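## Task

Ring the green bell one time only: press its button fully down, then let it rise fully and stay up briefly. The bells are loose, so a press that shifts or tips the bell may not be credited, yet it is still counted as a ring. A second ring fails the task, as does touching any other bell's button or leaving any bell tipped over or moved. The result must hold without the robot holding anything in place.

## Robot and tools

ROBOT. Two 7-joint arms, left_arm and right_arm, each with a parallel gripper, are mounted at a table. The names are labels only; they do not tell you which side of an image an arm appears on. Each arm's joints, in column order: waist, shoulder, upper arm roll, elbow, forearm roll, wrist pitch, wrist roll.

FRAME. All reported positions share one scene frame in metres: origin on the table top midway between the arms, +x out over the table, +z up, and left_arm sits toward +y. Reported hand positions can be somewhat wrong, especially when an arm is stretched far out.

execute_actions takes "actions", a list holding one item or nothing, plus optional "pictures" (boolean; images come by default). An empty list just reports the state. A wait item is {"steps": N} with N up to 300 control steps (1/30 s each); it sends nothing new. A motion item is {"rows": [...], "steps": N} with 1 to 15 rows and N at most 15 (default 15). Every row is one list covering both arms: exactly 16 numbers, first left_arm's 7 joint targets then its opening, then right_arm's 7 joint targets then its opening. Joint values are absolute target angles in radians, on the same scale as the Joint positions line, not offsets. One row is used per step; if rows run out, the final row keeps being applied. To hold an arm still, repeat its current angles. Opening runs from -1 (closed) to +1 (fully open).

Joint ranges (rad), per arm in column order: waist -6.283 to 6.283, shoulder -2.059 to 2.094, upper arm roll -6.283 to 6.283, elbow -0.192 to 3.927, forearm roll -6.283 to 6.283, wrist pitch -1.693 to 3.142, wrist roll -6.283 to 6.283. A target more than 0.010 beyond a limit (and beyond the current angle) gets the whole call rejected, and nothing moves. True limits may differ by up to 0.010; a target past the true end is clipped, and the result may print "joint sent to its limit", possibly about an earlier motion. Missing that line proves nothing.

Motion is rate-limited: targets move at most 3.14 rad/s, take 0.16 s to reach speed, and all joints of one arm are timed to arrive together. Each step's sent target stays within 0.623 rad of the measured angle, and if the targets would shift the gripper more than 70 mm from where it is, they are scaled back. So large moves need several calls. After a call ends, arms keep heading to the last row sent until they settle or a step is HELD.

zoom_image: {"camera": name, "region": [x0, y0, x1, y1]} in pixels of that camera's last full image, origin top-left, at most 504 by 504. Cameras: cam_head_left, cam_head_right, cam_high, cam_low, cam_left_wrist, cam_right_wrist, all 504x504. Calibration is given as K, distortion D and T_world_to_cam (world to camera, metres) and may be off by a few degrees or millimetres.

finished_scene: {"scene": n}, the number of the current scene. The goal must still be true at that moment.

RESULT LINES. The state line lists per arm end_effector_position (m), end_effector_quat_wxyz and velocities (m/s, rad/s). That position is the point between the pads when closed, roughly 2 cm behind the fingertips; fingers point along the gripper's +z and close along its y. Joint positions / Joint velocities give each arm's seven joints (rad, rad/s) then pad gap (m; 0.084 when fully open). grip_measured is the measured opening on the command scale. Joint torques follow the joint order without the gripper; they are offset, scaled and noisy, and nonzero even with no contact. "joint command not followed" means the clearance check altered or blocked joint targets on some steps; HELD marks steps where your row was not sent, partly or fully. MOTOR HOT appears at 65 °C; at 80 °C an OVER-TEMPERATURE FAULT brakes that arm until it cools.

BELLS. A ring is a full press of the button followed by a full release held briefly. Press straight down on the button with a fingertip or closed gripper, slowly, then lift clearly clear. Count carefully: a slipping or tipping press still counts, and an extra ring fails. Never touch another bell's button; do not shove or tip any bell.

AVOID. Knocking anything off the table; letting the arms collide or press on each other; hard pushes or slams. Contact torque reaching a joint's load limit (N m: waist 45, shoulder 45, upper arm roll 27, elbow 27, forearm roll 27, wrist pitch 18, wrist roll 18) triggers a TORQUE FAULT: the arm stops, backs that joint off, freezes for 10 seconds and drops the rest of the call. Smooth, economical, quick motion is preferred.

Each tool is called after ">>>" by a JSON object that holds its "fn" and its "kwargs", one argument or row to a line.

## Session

>>> {"fn": "execute_actions", "kwargs": {
  "actions": []
}}

Scene clock: 0.00 s of 5100.00 s.
left_arm: end_effector_position=(+0.1026, +0.4378, +0.2880) grip_measured=+1.00 end_effector_quat_wxyz=(+0.022, +0.939, +0.343, +0.017) end_effector_velocity=(-0.001, +0.000, +0.000) end_effector_angular_velocity=(+0.001, +0.000, +0.004) | right_arm: end_effector_position=(+0.5839, +0.3890, +0.2203) grip_measured=+1.00 end_effector_quat_wxyz=(-0.086, +0.712, +0.073, +0.693) end_effector_velocity=(-0.000, +0.000, +0.001) end_effector_angular_velocity=(+0.002, +0.000, +0.000)
Joint positions: left_arm=[ 1.073 -1.118  0.086  0.512  0.021  1.631  0.358  0.084] | right_arm=[ 1.127  1.141 -0.413  2.223 -1.618  0.75   2.203  0.084]
Joint velocities: left_arm=[ 0.003 -0.     0.    -0.     0.    -0.    -0.001  0.   ] | right_arm=[ 0.    -0.     0.     0.001  0.001 -0.     0.001  0.   ]
Joint torques (N m, as the arm reports them, + toward a larger angle): no reading
camera_calibration (this result's frames):
cam_left_wrist: T_world_to_cam=[[0.640558, -0.764441, 0.0729074, 0.275557], [-0.765421, -0.643235, -0.0194685, 0.433854], [0.0617791, -0.0433341, -0.997149, 0.431756], [0, 0, 0, 1]] pos_world=[0.128897, 0.508427, 0.418881]
cam_right_wrist: T_world_to_cam=[[0.210749, -0.977409, -0.0160055, 0.292562], [-0.022182, 0.0115875, -0.999687, 0.299538], [0.977288, 0.211038, -0.0192388, -0.522779], [0, 0, 0, 1]] pos_world=[0.455893, 0.392809, 0.294069]

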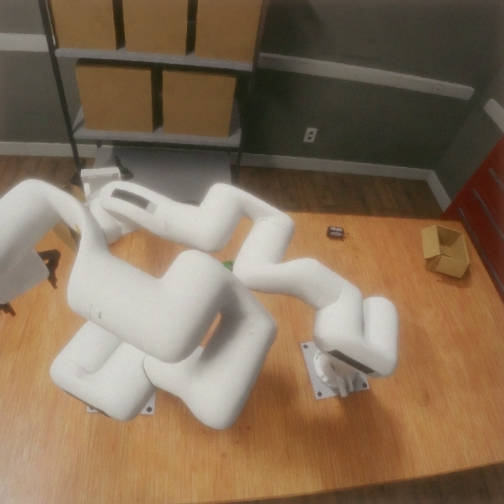

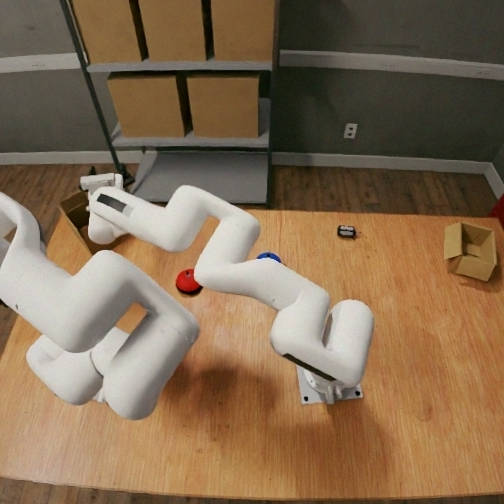

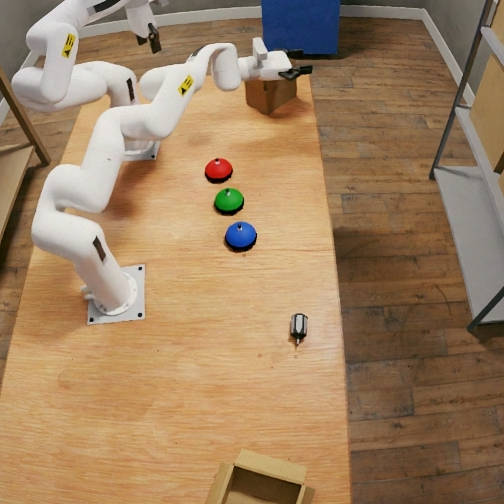

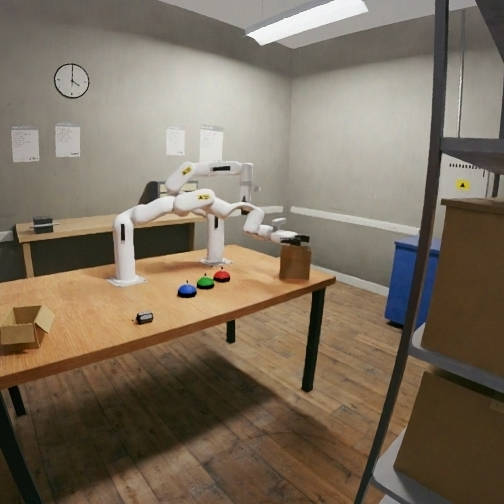

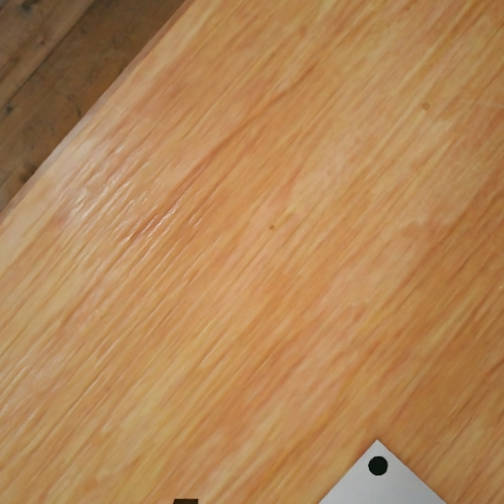

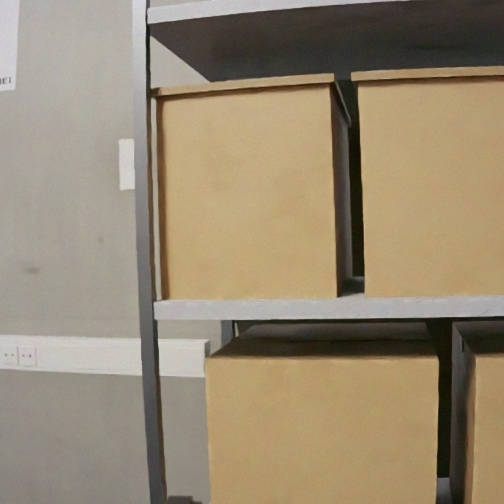

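>>> {"fn": "execute_actions", "kwargs": {
  "actions": [
    {"rows":[[1.073,-1.118,0.086,0.512,0.021,1.631,0.358,1,1.0,0.5,-0.3,1.9,-1.4,0.75,1.8,-1]]}
  ],
  "pictures": false
}}

>>> {"fn": "execute_actions", "kwargs": {
  "actions": [
    {"rows":[[1.073,-1.118,0.086,0.512,0.021,1.631,0.358,1,0.681,-0.069,0,0.86,0,0.929,0.53,-1]]}
  ],
  "pictures": false
}}

>>> {"fn": "execute_actions", "kwargs": {
  "actions": [
    {"steps":40}
  ]
}}

Scene clock: 7.97 s of 5100.00 s.
left_arm: end_effector_position=(+0.1026, +0.4378, +0.2878) grip_measured=+1.00 end_effector_quat_wxyz=(+0.022, +0.939, +0.343, +0.017) end_effector_velocity=(-0.000, +0.000, +0.000) end_effector_angular_velocity=(+0.001, -0.001, +0.001) | right_arm: end_effector_position=(+0.6191, +0.2827, +0.4275) grip_measured=-1.00 end_effector_quat_wxyz=(-0.068, +0.741, -0.012, +0.668) end_effector_velocity=(+0.002, -0.292, +0.448) end_effector_angular_velocity=(+0.205, +0.215, -0.191)
Joint positions: left_arm=[ 1.073 -1.118  0.086  0.512  0.021  1.631  0.358  0.084] | right_arm=[ 1.031  0.659 -0.329  1.982 -1.454  0.75   1.901  0.   ]
Joint velocities: left_arm=[ 0.002 -0.    -0.     0.    -0.001 -0.001  0.001  0.   ] | right_arm=[-0.224 -1.143  0.201 -0.572  0.385  0.    -0.712  0.   ]
Joint torques (N m, as the arm reports them, + toward a larger angle): left_arm=[-0.48  1.35 -0.66 11.45  0.41 -2.01  0.49] | right_arm=[ -0.01 -39.4   -4.32  17.7   -0.73  -0.56  -0.86]
Steps of this call (steps 1 to 90: nothing new was sent; then 4.47 s passed at rest; steps 91 to 105: all 15 steps of this action). Readings (joint positions):
91: left_arm=[1.073 -1.118 0.086 0.512 0.021 1.631 0.358] | right_arm=[1.127 1.141 -0.412 2.223 -1.618 0.750 2.202]
92: left_arm=[1.073 -1.118 0.086 0.512 0.021 1.631 0.358] | right_arm=[1.125 1.133 -0.409 2.216 -1.614 0.749 2.195]
94: left_arm=[1.073 -1.118 0.086 0.512 0.021 1.631 0.358] | right_arm=[1.115 1.076 -0.392 2.174 -1.591 0.748 2.152]
98: left_arm=[1.073 -1.118 0.086 0.512 0.021 1.631 0.358] | right_arm=[1.082 0.920 -0.374 2.112 -1.542 0.750 2.062]
105: the state above

Scene clock: 8.47 s of 5100.00 s.
left_arm: end_effector_position=(+0.1026, +0.4378, +0.2878) grip_measured=+1.00 end_effector_quat_wxyz=(+0.022, +0.939, +0.343, +0.017) end_effector_velocity=(+0.000, +0.000, -0.000) end_effector_angular_velocity=(+0.000, -0.000, -0.000) | right_arm: end_effector_position=(+0.5502, +0.0917, +0.3253) grip_measured=-1.00 end_effector_quat_wxyz=(+0.057, +0.924, -0.000, +0.377) end_effector_velocity=(-0.317, -0.200, -0.457) end_effector_angular_velocity=(-0.582, +1.561, +0.325)
Joint positions: left_arm=[ 1.073 -1.118  0.086  0.512  0.021  1.631  0.358  0.084] | right_arm=[ 0.791  0.155 -0.106  1.348 -0.828  0.869  1.254  0.   ]
Joint velocities: left_arm=[ 0.    -0.     0.    -0.    -0.    -0.001  0.     0.   ] | right_arm=[-0.246 -0.482  0.256 -1.164  1.275  0.139 -1.274  0.   ]
Joint torques (N m, as the arm reports them, + toward a larger angle): left_arm=[-0.53  1.41 -0.67 11.41  0.33 -2.06  0.47] | right_arm=[  0.34 -29.94  -0.21  19.02  -0.34  -1.81  -0.96]
Steps of this call (steps 1 to 15: all 15 steps of this action). Readings (joint positions):
1: left_arm=[1.073 -1.118 0.086 0.512 0.021 1.631 0.358] | right_arm=[1.023 0.621 -0.322 1.962 -1.441 0.750 1.876]
2: left_arm=[1.073 -1.118 0.086 0.512 0.021 1.631 0.358] | right_arm=[1.012 0.581 -0.310 1.936 -1.419 0.753 1.843]
4: left_arm=[1.073 -1.118 0.086 0.512 0.021 1.631 0.358] | right_arm=[0.969 0.498 -0.265 1.856 -1.336 0.774 1.760]
8: left_arm=[1.073 -1.118 0.086 0.512 0.021 1.631 0.358] | right_arm=[0.877 0.328 -0.190 1.660 -1.142 0.822 1.567]
15: the state above

Scene clock: 9.80 s of 5100.00 s.
left_arm: end_effector_position=(+0.1026, +0.4378, +0.2878) grip_measured=+1.00 end_effector_quat_wxyz=(+0.022, +0.939, +0.343, +0.017) end_effector_velocity=(-0.000, +0.000, +0.000) end_effector_angular_velocity=(+0.000, -0.000, +0.000) | right_arm: end_effector_position=(+0.3488, +0.0305, +0.1685) grip_measured=-1.00 end_effector_quat_wxyz=(-0.000, +0.991, +0.132, +0.000) end_effector_velocity=(+0.000, -0.000, -0.000) end_effector_angular_velocity=(-0.000, -0.000, -0.001)
Joint positions: left_arm=[ 1.073 -1.118  0.086  0.512  0.021  1.631  0.358  0.084] | right_arm=[ 0.681 -0.069 -0.     0.86  -0.     0.929  0.53   0.   ]
Joint velocities: left_arm=[ 0. -0.  0. -0. -0. -0. -0. -0.] | right_arm=[ 0.    -0.    -0.001 -0.001 -0.    -0.001  0.     0.   ]
Joint torques (N m, as the arm reports them, + toward a larger angle): left_arm=[-0.57  1.45 -0.56 11.45  0.4  -1.99  0.48] | right_arm=[ -0.32 -21.6    0.08  16.92  -0.54  -1.9   -0.83]
Steps of this call (steps 1 to 40: the robot went on to your last target). Readings (joint positions):
1: left_arm=[1.073 -1.118 0.086 0.512 0.021 1.631 0.358] | right_arm=[0.783 0.139 -0.097 1.310 -0.785 0.874 1.210]
2: left_arm=[1.073 -1.118 0.086 0.512 0.021 1.631 0.358] | right_arm=[0.775 0.123 -0.089 1.273 -0.739 0.878 1.164]
4: left_arm=[1.073 -1.118 0.086 0.512 0.021 1.631 0.358] | right_arm=[0.760 0.092 -0.074 1.203 -0.640 0.887 1.066]
8: left_arm=[1.073 -1.118 0.086 0.512 0.021 1.631 0.358] | right_arm=[0.731 0.033 -0.046 1.077 -0.414 0.902 0.869]
40: the state above
camera_calibration (this result's frames):
cam_left_wrist: T_world_to_cam=[[0.640937, -0.764062, 0.0735506, 0.275181], [-0.765076, -0.643649, -0.0193393, 0.433888], [0.0621172, -0.0438766, -0.997104, 0.431772], [0, 0, 0, 1]] pos_world=[0.128763, 0.508472, 0.418673]
cam_right_wrist: T_world_to_cam=[[0.265293, -0.964076, 0.0133131, -0.0335163], [-0.964131, -0.265378, -0.00506208, 0.416081], [0.00841325, -0.0114927, -0.999899, 0.291631], [0, 0, 0, 1]] pos_world=[0.407595, 0.0814582, 0.294154]

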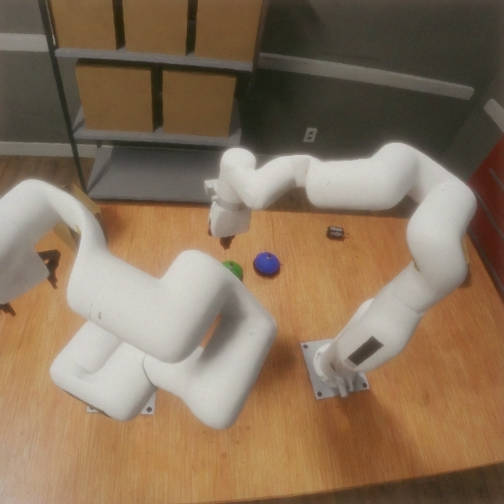

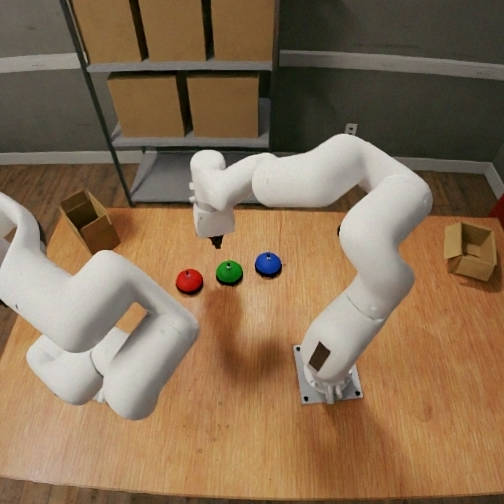

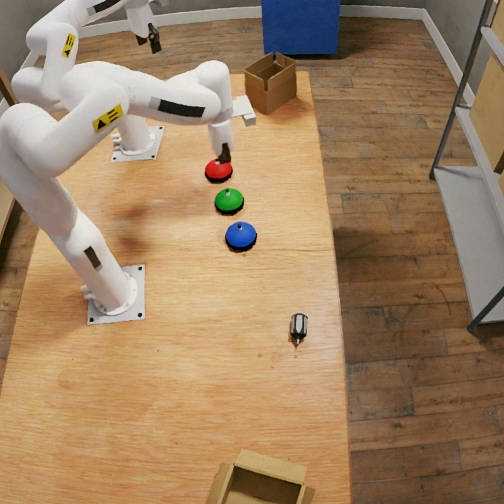

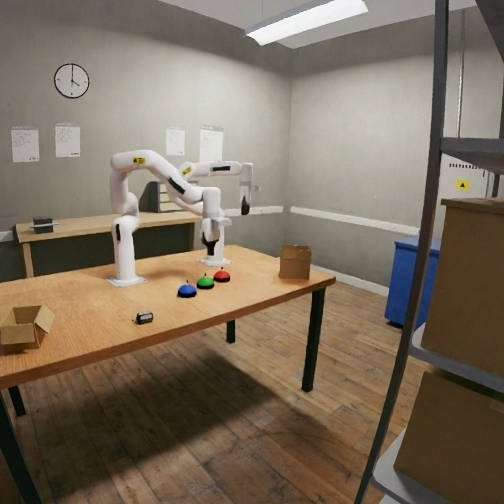

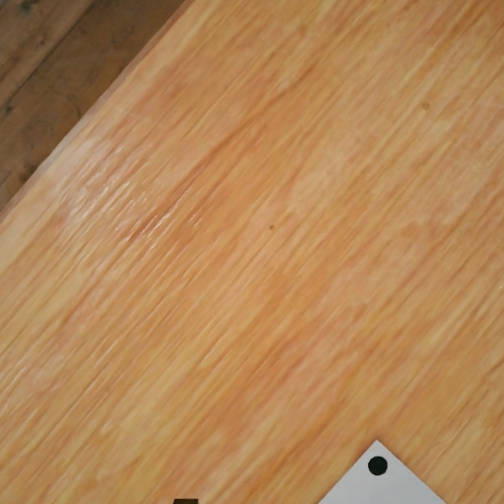

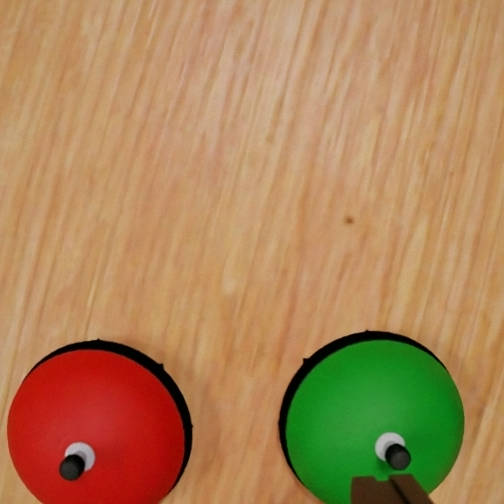

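>>> {"fn": "execute_actions", "kwargs": {
  "actions": [
    {"rows":[[1.073,-1.118,0.086,0.512,0.021,1.631,0.358,1,0.641,0.0115,0,0.7265,0,0.715,0.49,-1]]}
  ],
  "pictures": false
}}

>>> {"fn": "execute_actions", "kwargs": {
  "actions": [
    {"steps":10}
  ]
}}

>>> {"fn": "zoom_image", "kwargs": {
  "camera": "cam_low",
  "region": [160,230,250,300]
}}

>>> {"fn": "zoom_image", "kwargs": {
  "camera": "cam_high",
  "region": [185,150,275,220]
}}

Scene clock: 18.47 s of 5100.00 s.
left_arm: end_effector_position=(+0.1026, +0.4378, +0.2878) grip_measured=+1.00 end_effector_quat_wxyz=(+0.022, +0.939, +0.343, +0.017) end_effector_velocity=(-0.000, +0.000, -0.000) end_effector_angular_velocity=(-0.000, +0.001, +0.001) | right_arm: end_effector_position=(+0.3515, +0.0099, +0.1017) grip_measured=-1.00 end_effector_quat_wxyz=(-0.001, +0.991, +0.132, +0.002) end_effector_velocity=(-0.009, -0.012, -0.014) end_effector_angular_velocity=(-0.028, +0.030, -0.006)
Joint positions: left_arm=[ 1.073 -1.118  0.086  0.512  0.021  1.631  0.358  0.084] | right_arm=[0.641 0.01  0.    0.729 0.    0.715 0.49  0.   ]
Joint velocities: left_arm=[ 0.001  0.     0.    -0.     0.001  0.     0.001 -0.   ] | right_arm=[-0.001  0.01  -0.004 -0.026  0.001  0.005 -0.001  0.   ]
Joint torques (N m, as the arm reports them, + toward a larger angle): left_arm=[-0.46  1.3  -0.67 11.41  0.36 -1.94  0.5 ] | right_arm=[ -0.19 -22.24   0.02  15.27  -0.57  -1.91  -0.83]
Steps of this call (steps 1 to 15: the robot went on to your last target; steps 16 to 90: nothing new was sent; then 5.17 s passed at rest; steps 91 to 105: all 15 steps of this action). Readings (joint positions):
91: left_arm=[1.073 -1.118 0.086 0.512 0.021 1.631 0.358] | right_arm=[0.681 -0.069 0.000 0.859 0.000 0.928 0.530]
92: left_arm=[1.073 -1.118 0.086 0.512 0.021 1.631 0.358] | right_arm=[0.679 -0.066 0.001 0.855 0.000 0.916 0.528]
94: left_arm=[1.073 -1.118 0.086 0.512 0.021 1.631 0.358] | right_arm=[0.666 -0.043 0.002 0.816 0.000 0.840 0.514]
98: left_arm=[1.073 -1.118 0.086 0.512 0.021 1.631 0.358] | right_arm=[0.641 0.017 -0.003 0.718 -0.000 0.726 0.491]
105: the state above

Scene clock: 18.80 s of 5100.00 s.
left_arm: end_effector_position=(+0.1026, +0.4378, +0.2878) grip_measured=+1.00 end_effector_quat_wxyz=(+0.022, +0.939, +0.343, +0.017) end_effector_velocity=(+0.000, -0.000, +0.000) end_effector_angular_velocity=(-0.000, +0.001, -0.001) | right_arm: end_effector_position=(+0.3507, +0.0087, +0.1002) grip_measured=-1.00 end_effector_quat_wxyz=(-0.000, +0.991, +0.132, +0.000) end_effector_velocity=(-0.000, -0.000, -0.000) end_effector_angular_velocity=(-0.000, -0.000, +0.000)
Joint positions: left_arm=[ 1.073 -1.118  0.086  0.512  0.021  1.631  0.358  0.084] | right_arm=[0.641 0.011 0.    0.727 0.    0.715 0.49  0.   ]
Joint velocities: left_arm=[-0.001  0.     0.     0.     0.     0.001  0.    -0.   ] | right_arm=[-0.    -0.001  0.    -0.001 -0.    -0.001  0.     0.   ]
Joint torques (N m, as the arm reports them, + toward a larger angle): left_arm=[-0.46  1.25 -0.49 11.4   0.32 -2.01  0.47] | right_arm=[ -0.23 -22.06  -0.02  15.31  -0.58  -1.94  -0.79]
Steps of this call (steps 1 to 10: the robot went on to your last target). Readings (joint positions):
1: left_arm=[1.073 -1.118 0.086 0.512 0.021 1.631 0.358] | right_arm=[0.641 0.010 0.000 0.728 0.000 0.715 0.490]
2: left_arm=[1.073 -1.118 0.086 0.512 0.021 1.631 0.358] | right_arm=[0.641 0.011 0.000 0.728 -0.000 0.715 0.490]
4: left_arm=[1.073 -1.118 0.086 0.512 0.021 1.631 0.358] | right_arm=[0.641 0.011 0.000 0.727 -0.000 0.715 0.490]
8: left_arm=[1.073 -1.118 0.086 0.512 0.021 1.631 0.358] | right_arm=[0.641 0.011 0.000 0.727 -0.000 0.715 0.490]
10: the state above
camera_calibration (this result's frames):
cam_left_wrist: T_world_to_cam=[[0.640937, -0.764062, 0.0735506, 0.275181], [-0.765076, -0.643649, -0.0193393, 0.433888], [0.0621172, -0.0438765, -0.997104, 0.431772], [0, 0, 0, 1]] pos_world=[0.128763, 0.508472, 0.418673]
cam_right_wrist: T_world_to_cam=[[0.265335, -0.964066, 0.0131733, -0.0540826], [-0.964118, -0.265422, -0.00529606, 0.411759], [0.00860224, -0.0112954, -0.999899, 0.223013], [0, 0, 0, 1]] pos_world=[0.409416, 0.0596696, 0.225884]

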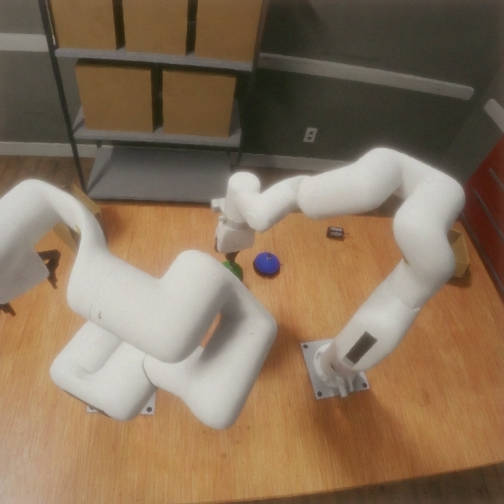

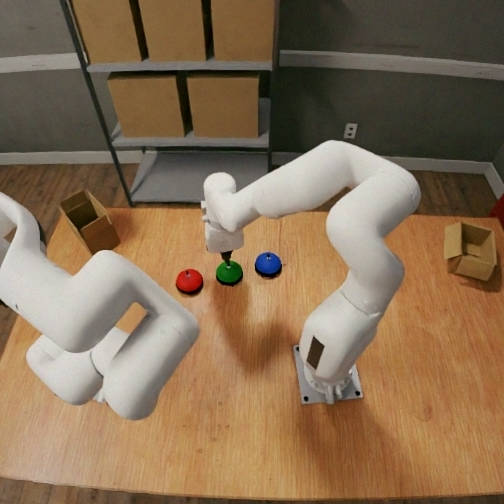

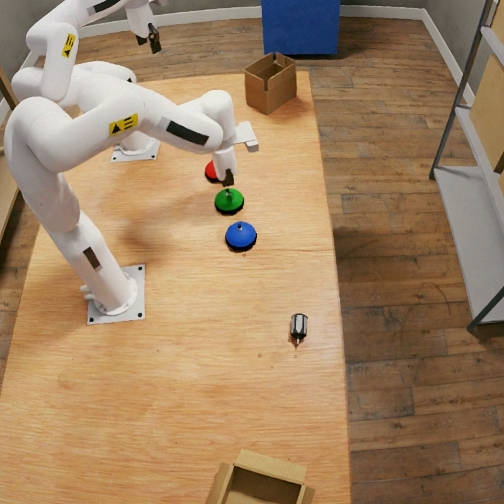

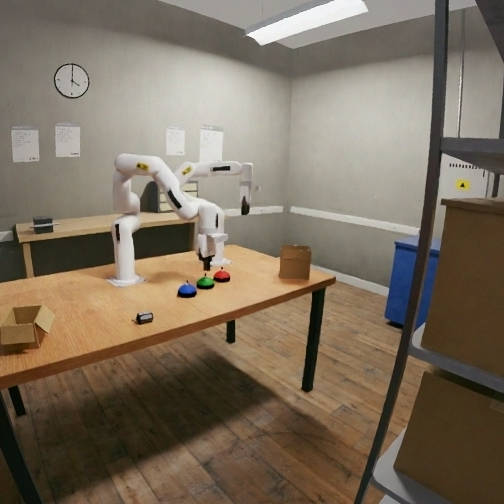

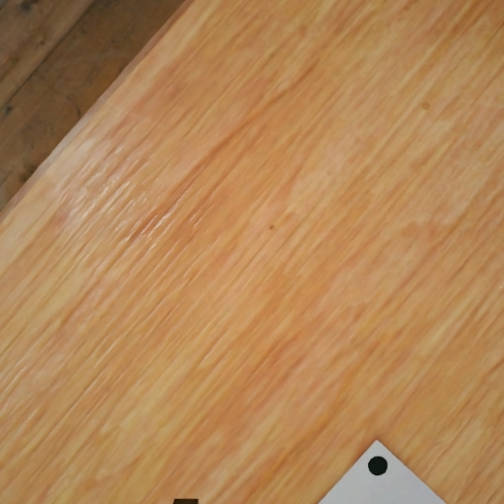

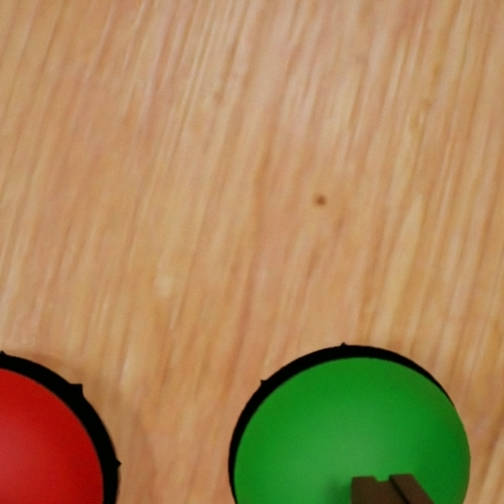

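Region (160, 230, 250, 300) of cam_low's 504x504 image, scaled by 5.600, with more detail than that image has.

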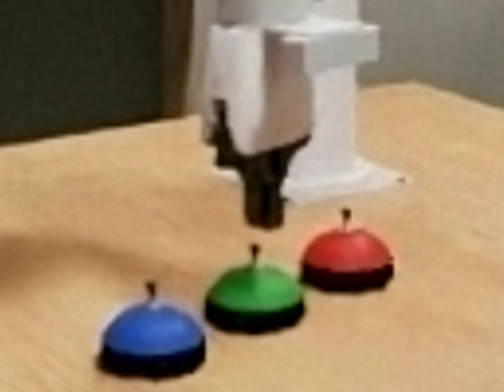

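Region (185, 150, 275, 220) of cam_high's 504x504 image, scaled by 5.600, with more detail than that image has.

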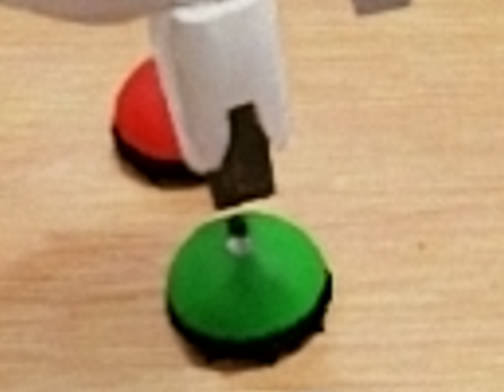

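>>> {"fn": "execute_actions", "kwargs": {
  "actions": [
    {"rows":[[1.073,-1.118,0.086,0.512,0.021,1.631,0.358,1,0.641,0.0115,0,0.70,0,0.6885,0.49,-1]]}
  ]
}}

>>> {"fn": "zoom_image", "kwargs": {
  "camera": "cam_low",
  "region": [160,230,250,300]
}}

>>> {"fn": "zoom_image", "kwargs": {
  "camera": "cam_high",
  "region": [185,150,275,220]
}}

>>> {"fn": "zoom_image", "kwargs": {
  "camera": "cam_head_right",
  "region": [185,225,275,295]
}}

Scene clock: 23.87 s of 5100.00 s.
left_arm: end_effector_position=(+0.1026, +0.4378, +0.2878) grip_measured=+1.00 end_effector_quat_wxyz=(+0.022, +0.939, +0.343, +0.017) end_effector_velocity=(+0.000, -0.000, -0.000) end_effector_angular_velocity=(-0.000, +0.000, -0.000) | right_arm: end_effector_position=(+0.3466, +0.0049, +0.0927) grip_measured=-1.00 end_effector_quat_wxyz=(-0.000, +0.991, +0.132, +0.000) end_effector_velocity=(-0.001, -0.000, -0.001) end_effector_angular_velocity=(-0.001, +0.001, +0.001)
Joint positions: left_arm=[ 1.073 -1.118  0.086  0.512  0.021  1.631  0.358  0.084] | right_arm=[ 0.641  0.011 -0.     0.7    0.     0.688  0.49   0.   ]
Joint velocities: left_arm=[-0.001 -0.     0.    -0.    -0.     0.    -0.    -0.   ] | right_arm=[-0.     0.     0.001 -0.002 -0.001 -0.001  0.     0.   ]
Joint torques (N m, as the arm reports them, + toward a larger angle): left_arm=[-0.47  1.43 -0.62 11.49  0.37 -2.05  0.45] | right_arm=[ -0.24 -21.84  -0.09  15.15  -0.51  -1.9   -0.89]
Steps of this call (steps 1 to 15: the robot went on to your last target; steps 16 to 90: nothing new was sent; then 1.57 s passed at rest; steps 91 to 105: all 15 steps of this action). Readings (joint positions):
91: left_arm=[1.073 -1.118 0.086 0.512 0.021 1.631 0.358] | right_arm=[0.641 0.011 0.000 0.726 -0.000 0.714 0.490]
92: left_arm=[1.073 -1.118 0.086 0.512 0.021 1.631 0.358] | right_arm=[0.641 0.011 0.000 0.720 0.000 0.706 0.490]
94: left_arm=[1.073 -1.118 0.086 0.512 0.021 1.631 0.358] | right_arm=[0.641 0.011 -0.000 0.705 0.000 0.693 0.490]
98: left_arm=[1.073 -1.118 0.086 0.512 0.021 1.631 0.358] | right_arm=[0.641 0.012 0.000 0.699 -0.000 0.689 0.490]
105: the state above
camera_calibration (this result's frames):
cam_left_wrist: T_world_to_cam=[[0.640937, -0.764062, 0.0735504, 0.275181], [-0.765076, -0.643649, -0.0193391, 0.433888], [0.062117, -0.0438765, -0.997104, 0.431772], [0, 0, 0, 1]] pos_world=[0.128763, 0.508472, 0.418673]
cam_right_wrist: T_world_to_cam=[[0.265281, -0.964081, 0.0132067, -0.0566093], [-0.964133, -0.265367, -0.00523251, 0.406772], [0.00854919, -0.0113449, -0.999899, 0.21556], [0, 0, 0, 1]] pos_world=[0.405357, 0.0558136, 0.218415]

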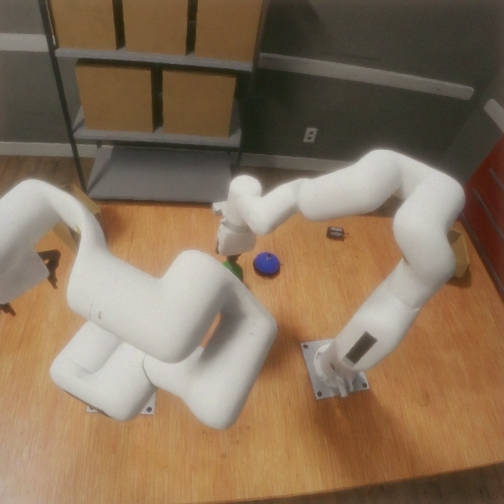

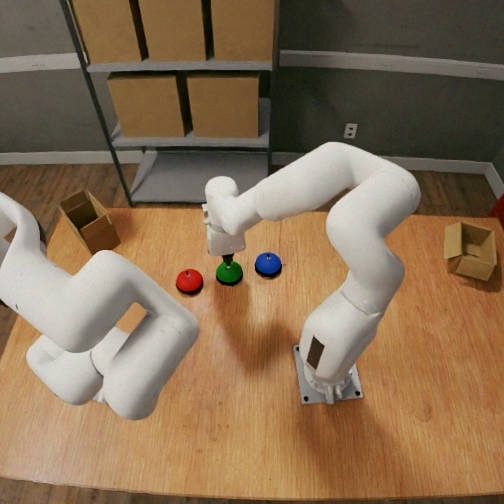

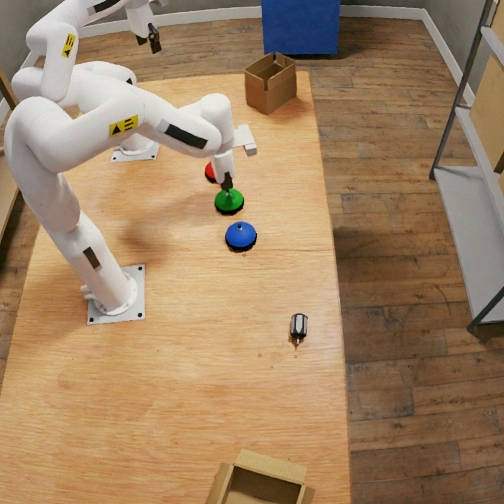

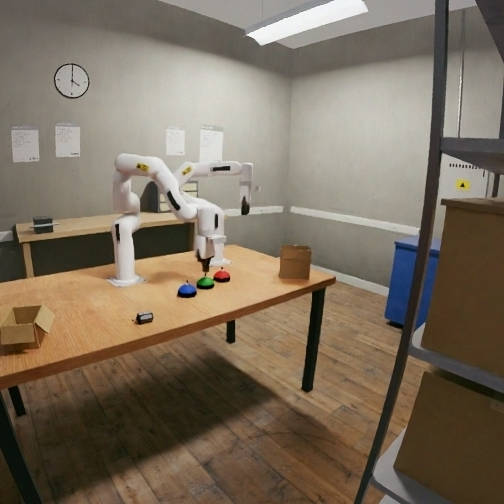

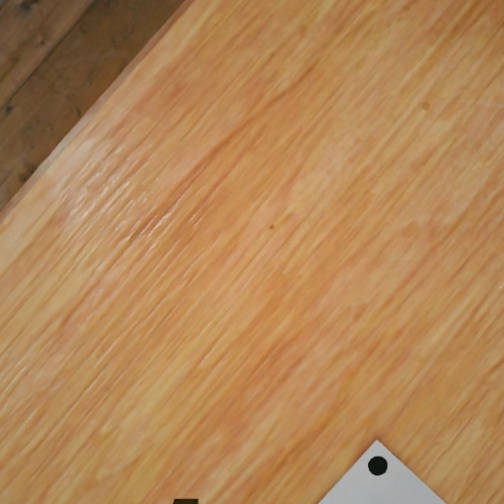

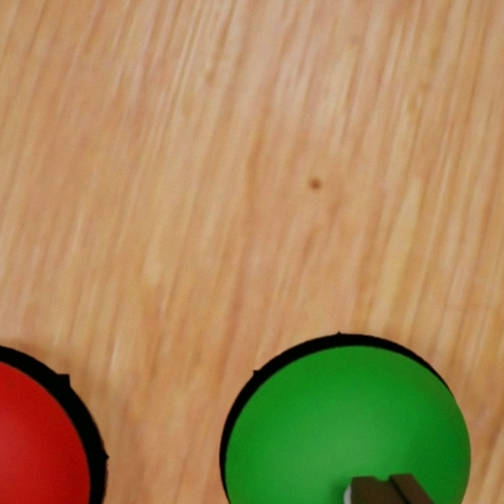

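Region (160, 230, 250, 300) of cam_low's 504x504 image, scaled by 5.600, with more detail than that image has.

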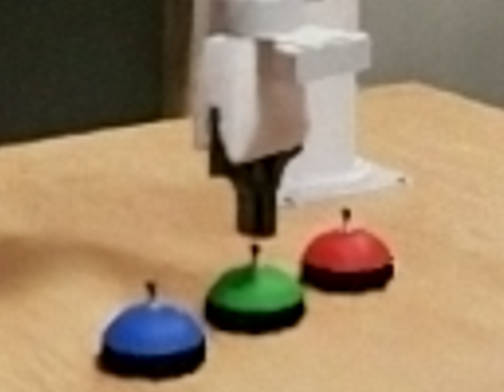

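Region (185, 150, 275, 220) of cam_high's 504x504 image, scaled by 5.600, with more detail than that image has.

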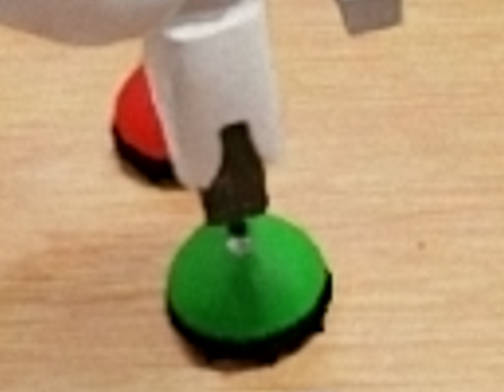

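Region (185, 225, 275, 295) of cam_head_right's 504x504 image, scaled by 5.600, with more detail than that image has.

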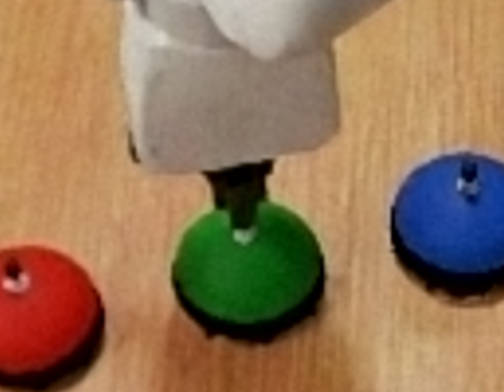

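>>> {"fn": "execute_actions", "kwargs": {
  "actions": [
    {"rows":[[1.073,-1.118,0.086,0.512,0.021,1.631,0.358,1,0.641,0.022,0,0.696,0,0.674,0.49,-1],[1.073,-1.118,0.086,0.512,0.021,1.631,0.358,1,0.641,0.022,0,0.696,0,0.674,0.49,-1],[1.073,-1.118,0.086,0.512,0.021,1.631,0.358,1,0.641,0.022,0,0.696,0,0.674,0.49,-1],[1.073,-1.118,0.086,0.512,0.021,1.631,0.358,1,0.641,0.0325,0,0.6925,0,0.66,0.49,-1],[1.073,-1.118,0.086,0.512,0.021,1.631,0.358,1,0.641,0.0325,0,0.6925,0,0.66,0.49,-1],[1.073,-1.118,0.086,0.512,0.021,1.631,0.358,1,0.641,0.0325,0,0.6925,0,0.66,0.49,-1],[1.073,-1.118,0.086,0.512,0.021,1.631,0.358,1,0.641,0.043,0,0.689,0,0.646,0.49,-1],[1.073,-1.118,0.086,0.512,0.021,1.631,0.358,1,0.641,0.043,0,0.689,0,0.646,0.49,-1],[1.073,-1.118,0.086,0.512,0.021,1.631,0.358,1,0.641,0.043,0,0.689,0,0.646,0.49,-1],[1.073,-1.118,0.086,0.512,0.021,1.631,0.358,1,0.641,0.0535,0,0.685,0,0.6315,0.49,-1]]}
  ]
}}

>>> {"fn": "zoom_image", "kwargs": {
  "camera": "cam_low",
  "region": [160,230,250,300]
}}

Scene clock: 32.87 s of 5100.00 s.
left_arm: end_effector_position=(+0.1026, +0.4378, +0.2878) grip_measured=+1.00 end_effector_quat_wxyz=(+0.022, +0.939, +0.343, +0.017) end_effector_velocity=(-0.000, +0.000, +0.000) end_effector_angular_velocity=(+0.000, -0.000, +0.000) | right_arm: end_effector_position=(+0.3494, +0.0075, +0.0800) grip_measured=-1.00 end_effector_quat_wxyz=(-0.004, +0.991, +0.132, +0.005) end_effector_velocity=(-0.001, -0.002, -0.004) end_effector_angular_velocity=(-0.001, +0.001, -0.001)
Joint positions: left_arm=[ 1.073 -1.118  0.086  0.512  0.021  1.631  0.358  0.084] | right_arm=[ 0.641  0.046 -0.     0.692 -0.     0.633  0.49   0.   ]
Joint velocities: left_arm=[ 0. -0. -0. -0. -0. -0. -0. -0.] | right_arm=[-0.     0.005 -0.001 -0.01   0.    -0.014  0.     0.   ]
Joint torques (N m, as the arm reports them, + toward a larger angle): left_arm=[-0.47  1.36 -0.63 11.46  0.34 -2.03  0.45] | right_arm=[-0.16 -2.47  0.08  4.19 -0.49 -2.15 -0.85]
Steps of this call (steps 1 to 15: the robot went on to your last target; steps 16 to 90: nothing new was sent; then 5.50 s passed at rest; steps 91 to 105: all 15 steps of this action). Readings (joint positions):
91: left_arm=[1.073 -1.118 0.086 0.512 0.021 1.631 0.358] | right_arm=[0.641 0.012 -0.000 0.700 -0.000 0.687 0.490]
92: left_arm=[1.073 -1.118 0.086 0.512 0.021 1.631 0.358] | right_arm=[0.641 0.014 -0.000 0.699 0.000 0.683 0.490]
94: left_arm=[1.073 -1.118 0.086 0.512 0.021 1.631 0.358] | right_arm=[0.641 0.021 -0.000 0.697 0.000 0.676 0.490]
98: left_arm=[1.073 -1.118 0.086 0.512 0.021 1.631 0.358] | right_arm=[0.641 0.035 -0.000 0.692 -0.000 0.656 0.490]
105: the state above
camera_calibration (this result's frames):
cam_left_wrist: T_world_to_cam=[[0.640936, -0.764062, 0.0735504, 0.275181], [-0.765076, -0.643649, -0.0193393, 0.433888], [0.0621171, -0.0438764, -0.997104, 0.431772], [0, 0, 0, 1]] pos_world=[0.128763, 0.508472, 0.418673]
cam_right_wrist: T_world_to_cam=[[0.265124, -0.964188, 0.00711289, -0.0541041], [-0.964045, -0.265209, -0.0167985, 0.411051], [0.0180833, -0.00240346, -0.999834, 0.199378], [0, 0, 0, 1]] pos_world=[0.407011, 0.057327, 0.206635]

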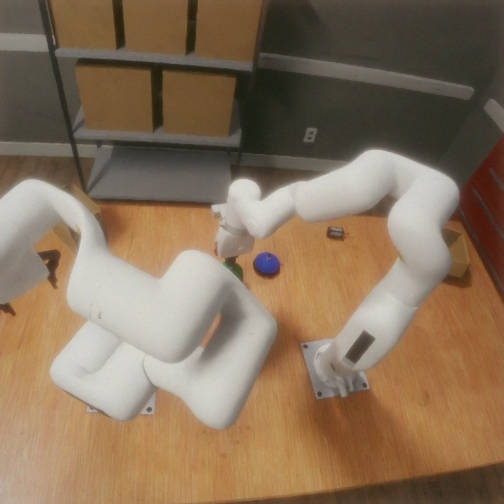

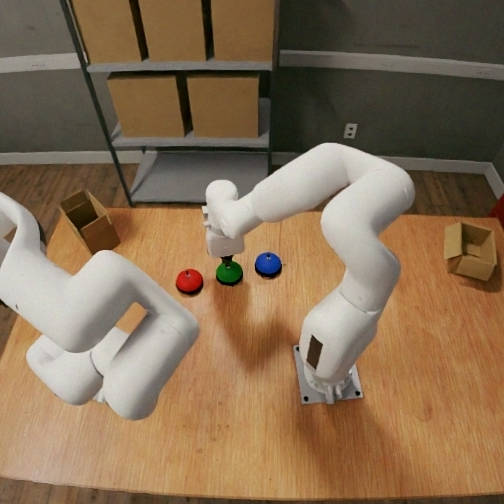

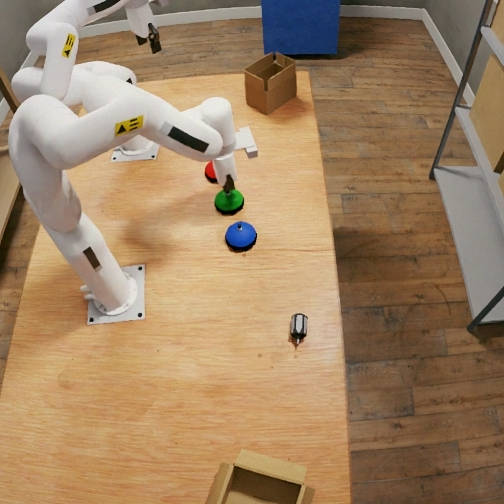

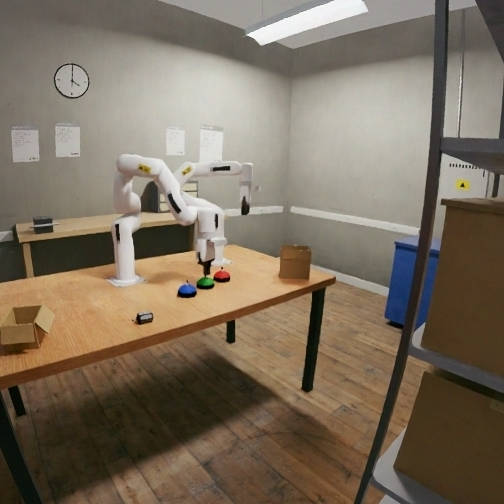

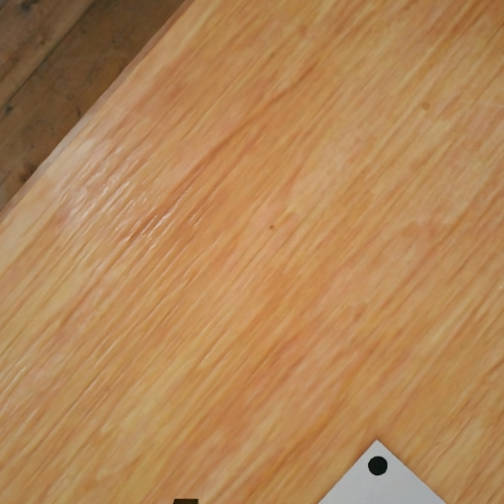

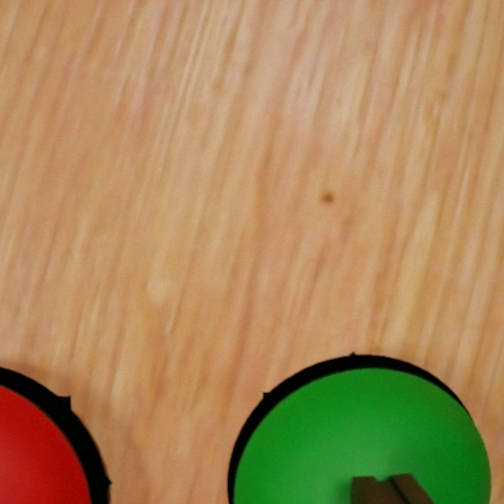

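Region (160, 230, 250, 300) of cam_low's 504x504 image, scaled by 5.600, with more detail than that image has.

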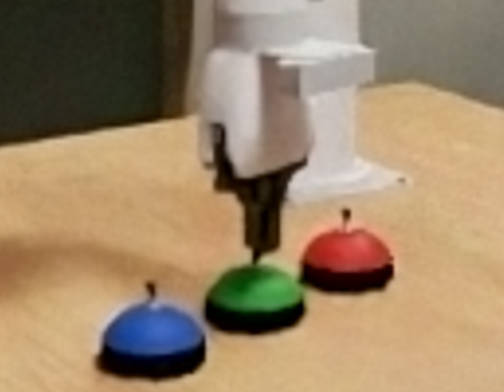

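>>> {"fn": "execute_actions", "kwargs": {
  "actions": [
    {"rows":[[1.073,-1.118,0.086,0.512,0.021,1.631,0.358,1,0.641,-0.03,0,0.715,0,0.745,0.49,-1]]}
  ],
  "pictures": false
}}

>>> {"fn": "execute_actions", "kwargs": {
  "actions": [
    {"steps":20}
  ],
  "pictures": false
}}

>>> {"fn": "finished_scene", "kwargs": {
  "scene": 2
}}

Scene clock: 36.03 s of 5100.00 s.
left_arm: end_effector_position=(+0.1026, +0.4378, +0.2878) grip_measured=+1.00 end_effector_quat_wxyz=(+0.022, +0.939, +0.343, +0.017) end_effector_velocity=(-0.000, -0.000, -0.000) end_effector_angular_velocity=(-0.000, -0.000, -0.000) | right_arm: end_effector_position=(+0.3452, +0.0037, +0.1091) grip_measured=-1.00 end_effector_quat_wxyz=(+0.001, +0.991, +0.132, -0.002) end_effector_velocity=(+0.008, +0.007, +0.013) end_effector_angular_velocity=(+0.023, -0.026, +0.001)
Joint positions: left_arm=[ 1.073 -1.118  0.086  0.512  0.021  1.631  0.358  0.084] | right_arm=[ 0.641 -0.028  0.     0.713  0.     0.745  0.49   0.   ]
Joint velocities: left_arm=[ 0.    -0.     0.    -0.    -0.     0.     0.001 -0.   ] | right_arm=[-0.    -0.016 -0.     0.017 -0.001 -0.002 -0.     0.   ]
Joint torques (N m, as the arm reports them, + toward a larger angle): left_arm=[-0.46  1.32 -0.52 11.41  0.31 -2.04  0.48] | right_arm=[ -0.18 -21.11   0.07  15.2   -0.53  -1.92  -0.88]
Steps of this call (steps 1 to 15: the robot went on to your last target; steps 16 to 80: nothing new was sent; steps 81 to 95: all 15 steps of this action). Readings (joint positions):
81: left_arm=[1.073 -1.118 0.086 0.512 0.021 1.631 0.358] | right_arm=[0.641 0.046 0.000 0.690 -0.000 0.633 0.490]
82: left_arm=[1.073 -1.118 0.086 0.512 0.021 1.631 0.358] | right_arm=[0.641 0.041 0.000 0.692 0.000 0.643 0.490]
84: left_arm=[1.073 -1.118 0.086 0.512 0.021 1.631 0.358] | right_arm=[0.641 0.010 0.000 0.692 0.000 0.703 0.490]
88: left_arm=[1.073 -1.118 0.086 0.512 0.021 1.631 0.358] | right_arm=[0.641 -0.027 -0.000 0.711 0.000 0.744 0.490]
95: the state above

Scene clock: 36.70 s of 5100.00 s.
left_arm: end_effector_position=(+0.1026, +0.4378, +0.2878) grip_measured=+1.00 end_effector_quat_wxyz=(+0.022, +0.939, +0.343, +0.017) end_effector_velocity=(+0.000, -0.000, -0.000) end_effector_angular_velocity=(-0.001, -0.000, -0.001) | right_arm: end_effector_position=(+0.3462, +0.0045, +0.1107) grip_measured=-1.00 end_effector_quat_wxyz=(+0.000, +0.991, +0.132, -0.000) end_effector_velocity=(-0.000, +0.000, -0.000) end_effector_angular_velocity=(-0.000, -0.001, +0.000)
Joint positions: left_arm=[ 1.073 -1.118  0.086  0.512  0.021  1.631  0.358  0.084] | right_arm=[ 0.641 -0.03   0.     0.715  0.     0.745  0.49   0.   ]
Joint velocities: left_arm=[-0.001 -0.    -0.    -0.001 -0.001  0.     0.     0.   ] | right_arm=[-0.    -0.     0.001 -0.    -0.001 -0.     0.001  0.   ]
Joint torques (N m, as the arm reports them, + toward a larger angle): left_arm=[-0.38  1.34 -0.64 11.36  0.3  -1.97  0.48] | right_arm=[ -0.36 -21.51  -0.07  15.4   -0.58  -1.88  -0.85]
Steps of this call (steps 1 to 15: the robot went on to your last target; steps 16 to 20: nothing new was sent). Readings (joint positions):
1: left_arm=[1.073 -1.118 0.086 0.512 0.021 1.631 0.358] | right_arm=[0.641 -0.028 0.000 0.714 0.000 0.745 0.490]
2: left_arm=[1.073 -1.118 0.086 0.512 0.021 1.631 0.358] | right_arm=[0.641 -0.029 0.000 0.714 0.000 0.745 0.490]
4: left_arm=[1.073 -1.118 0.086 0.512 0.021 1.631 0.358] | right_arm=[0.641 -0.029 0.000 0.714 0.000 0.745 0.490]
8: left_arm=[1.073 -1.118 0.086 0.512 0.021 1.631 0.358] | right_arm=[0.641 -0.030 0.000 0.715 0.000 0.745 0.490]
20: the state above
All arms were judged still, so your last target was given up. Only a new action makes them travel on or press farther. Fingers that are still opening or closing keep moving.

The scene is finished: the task was done.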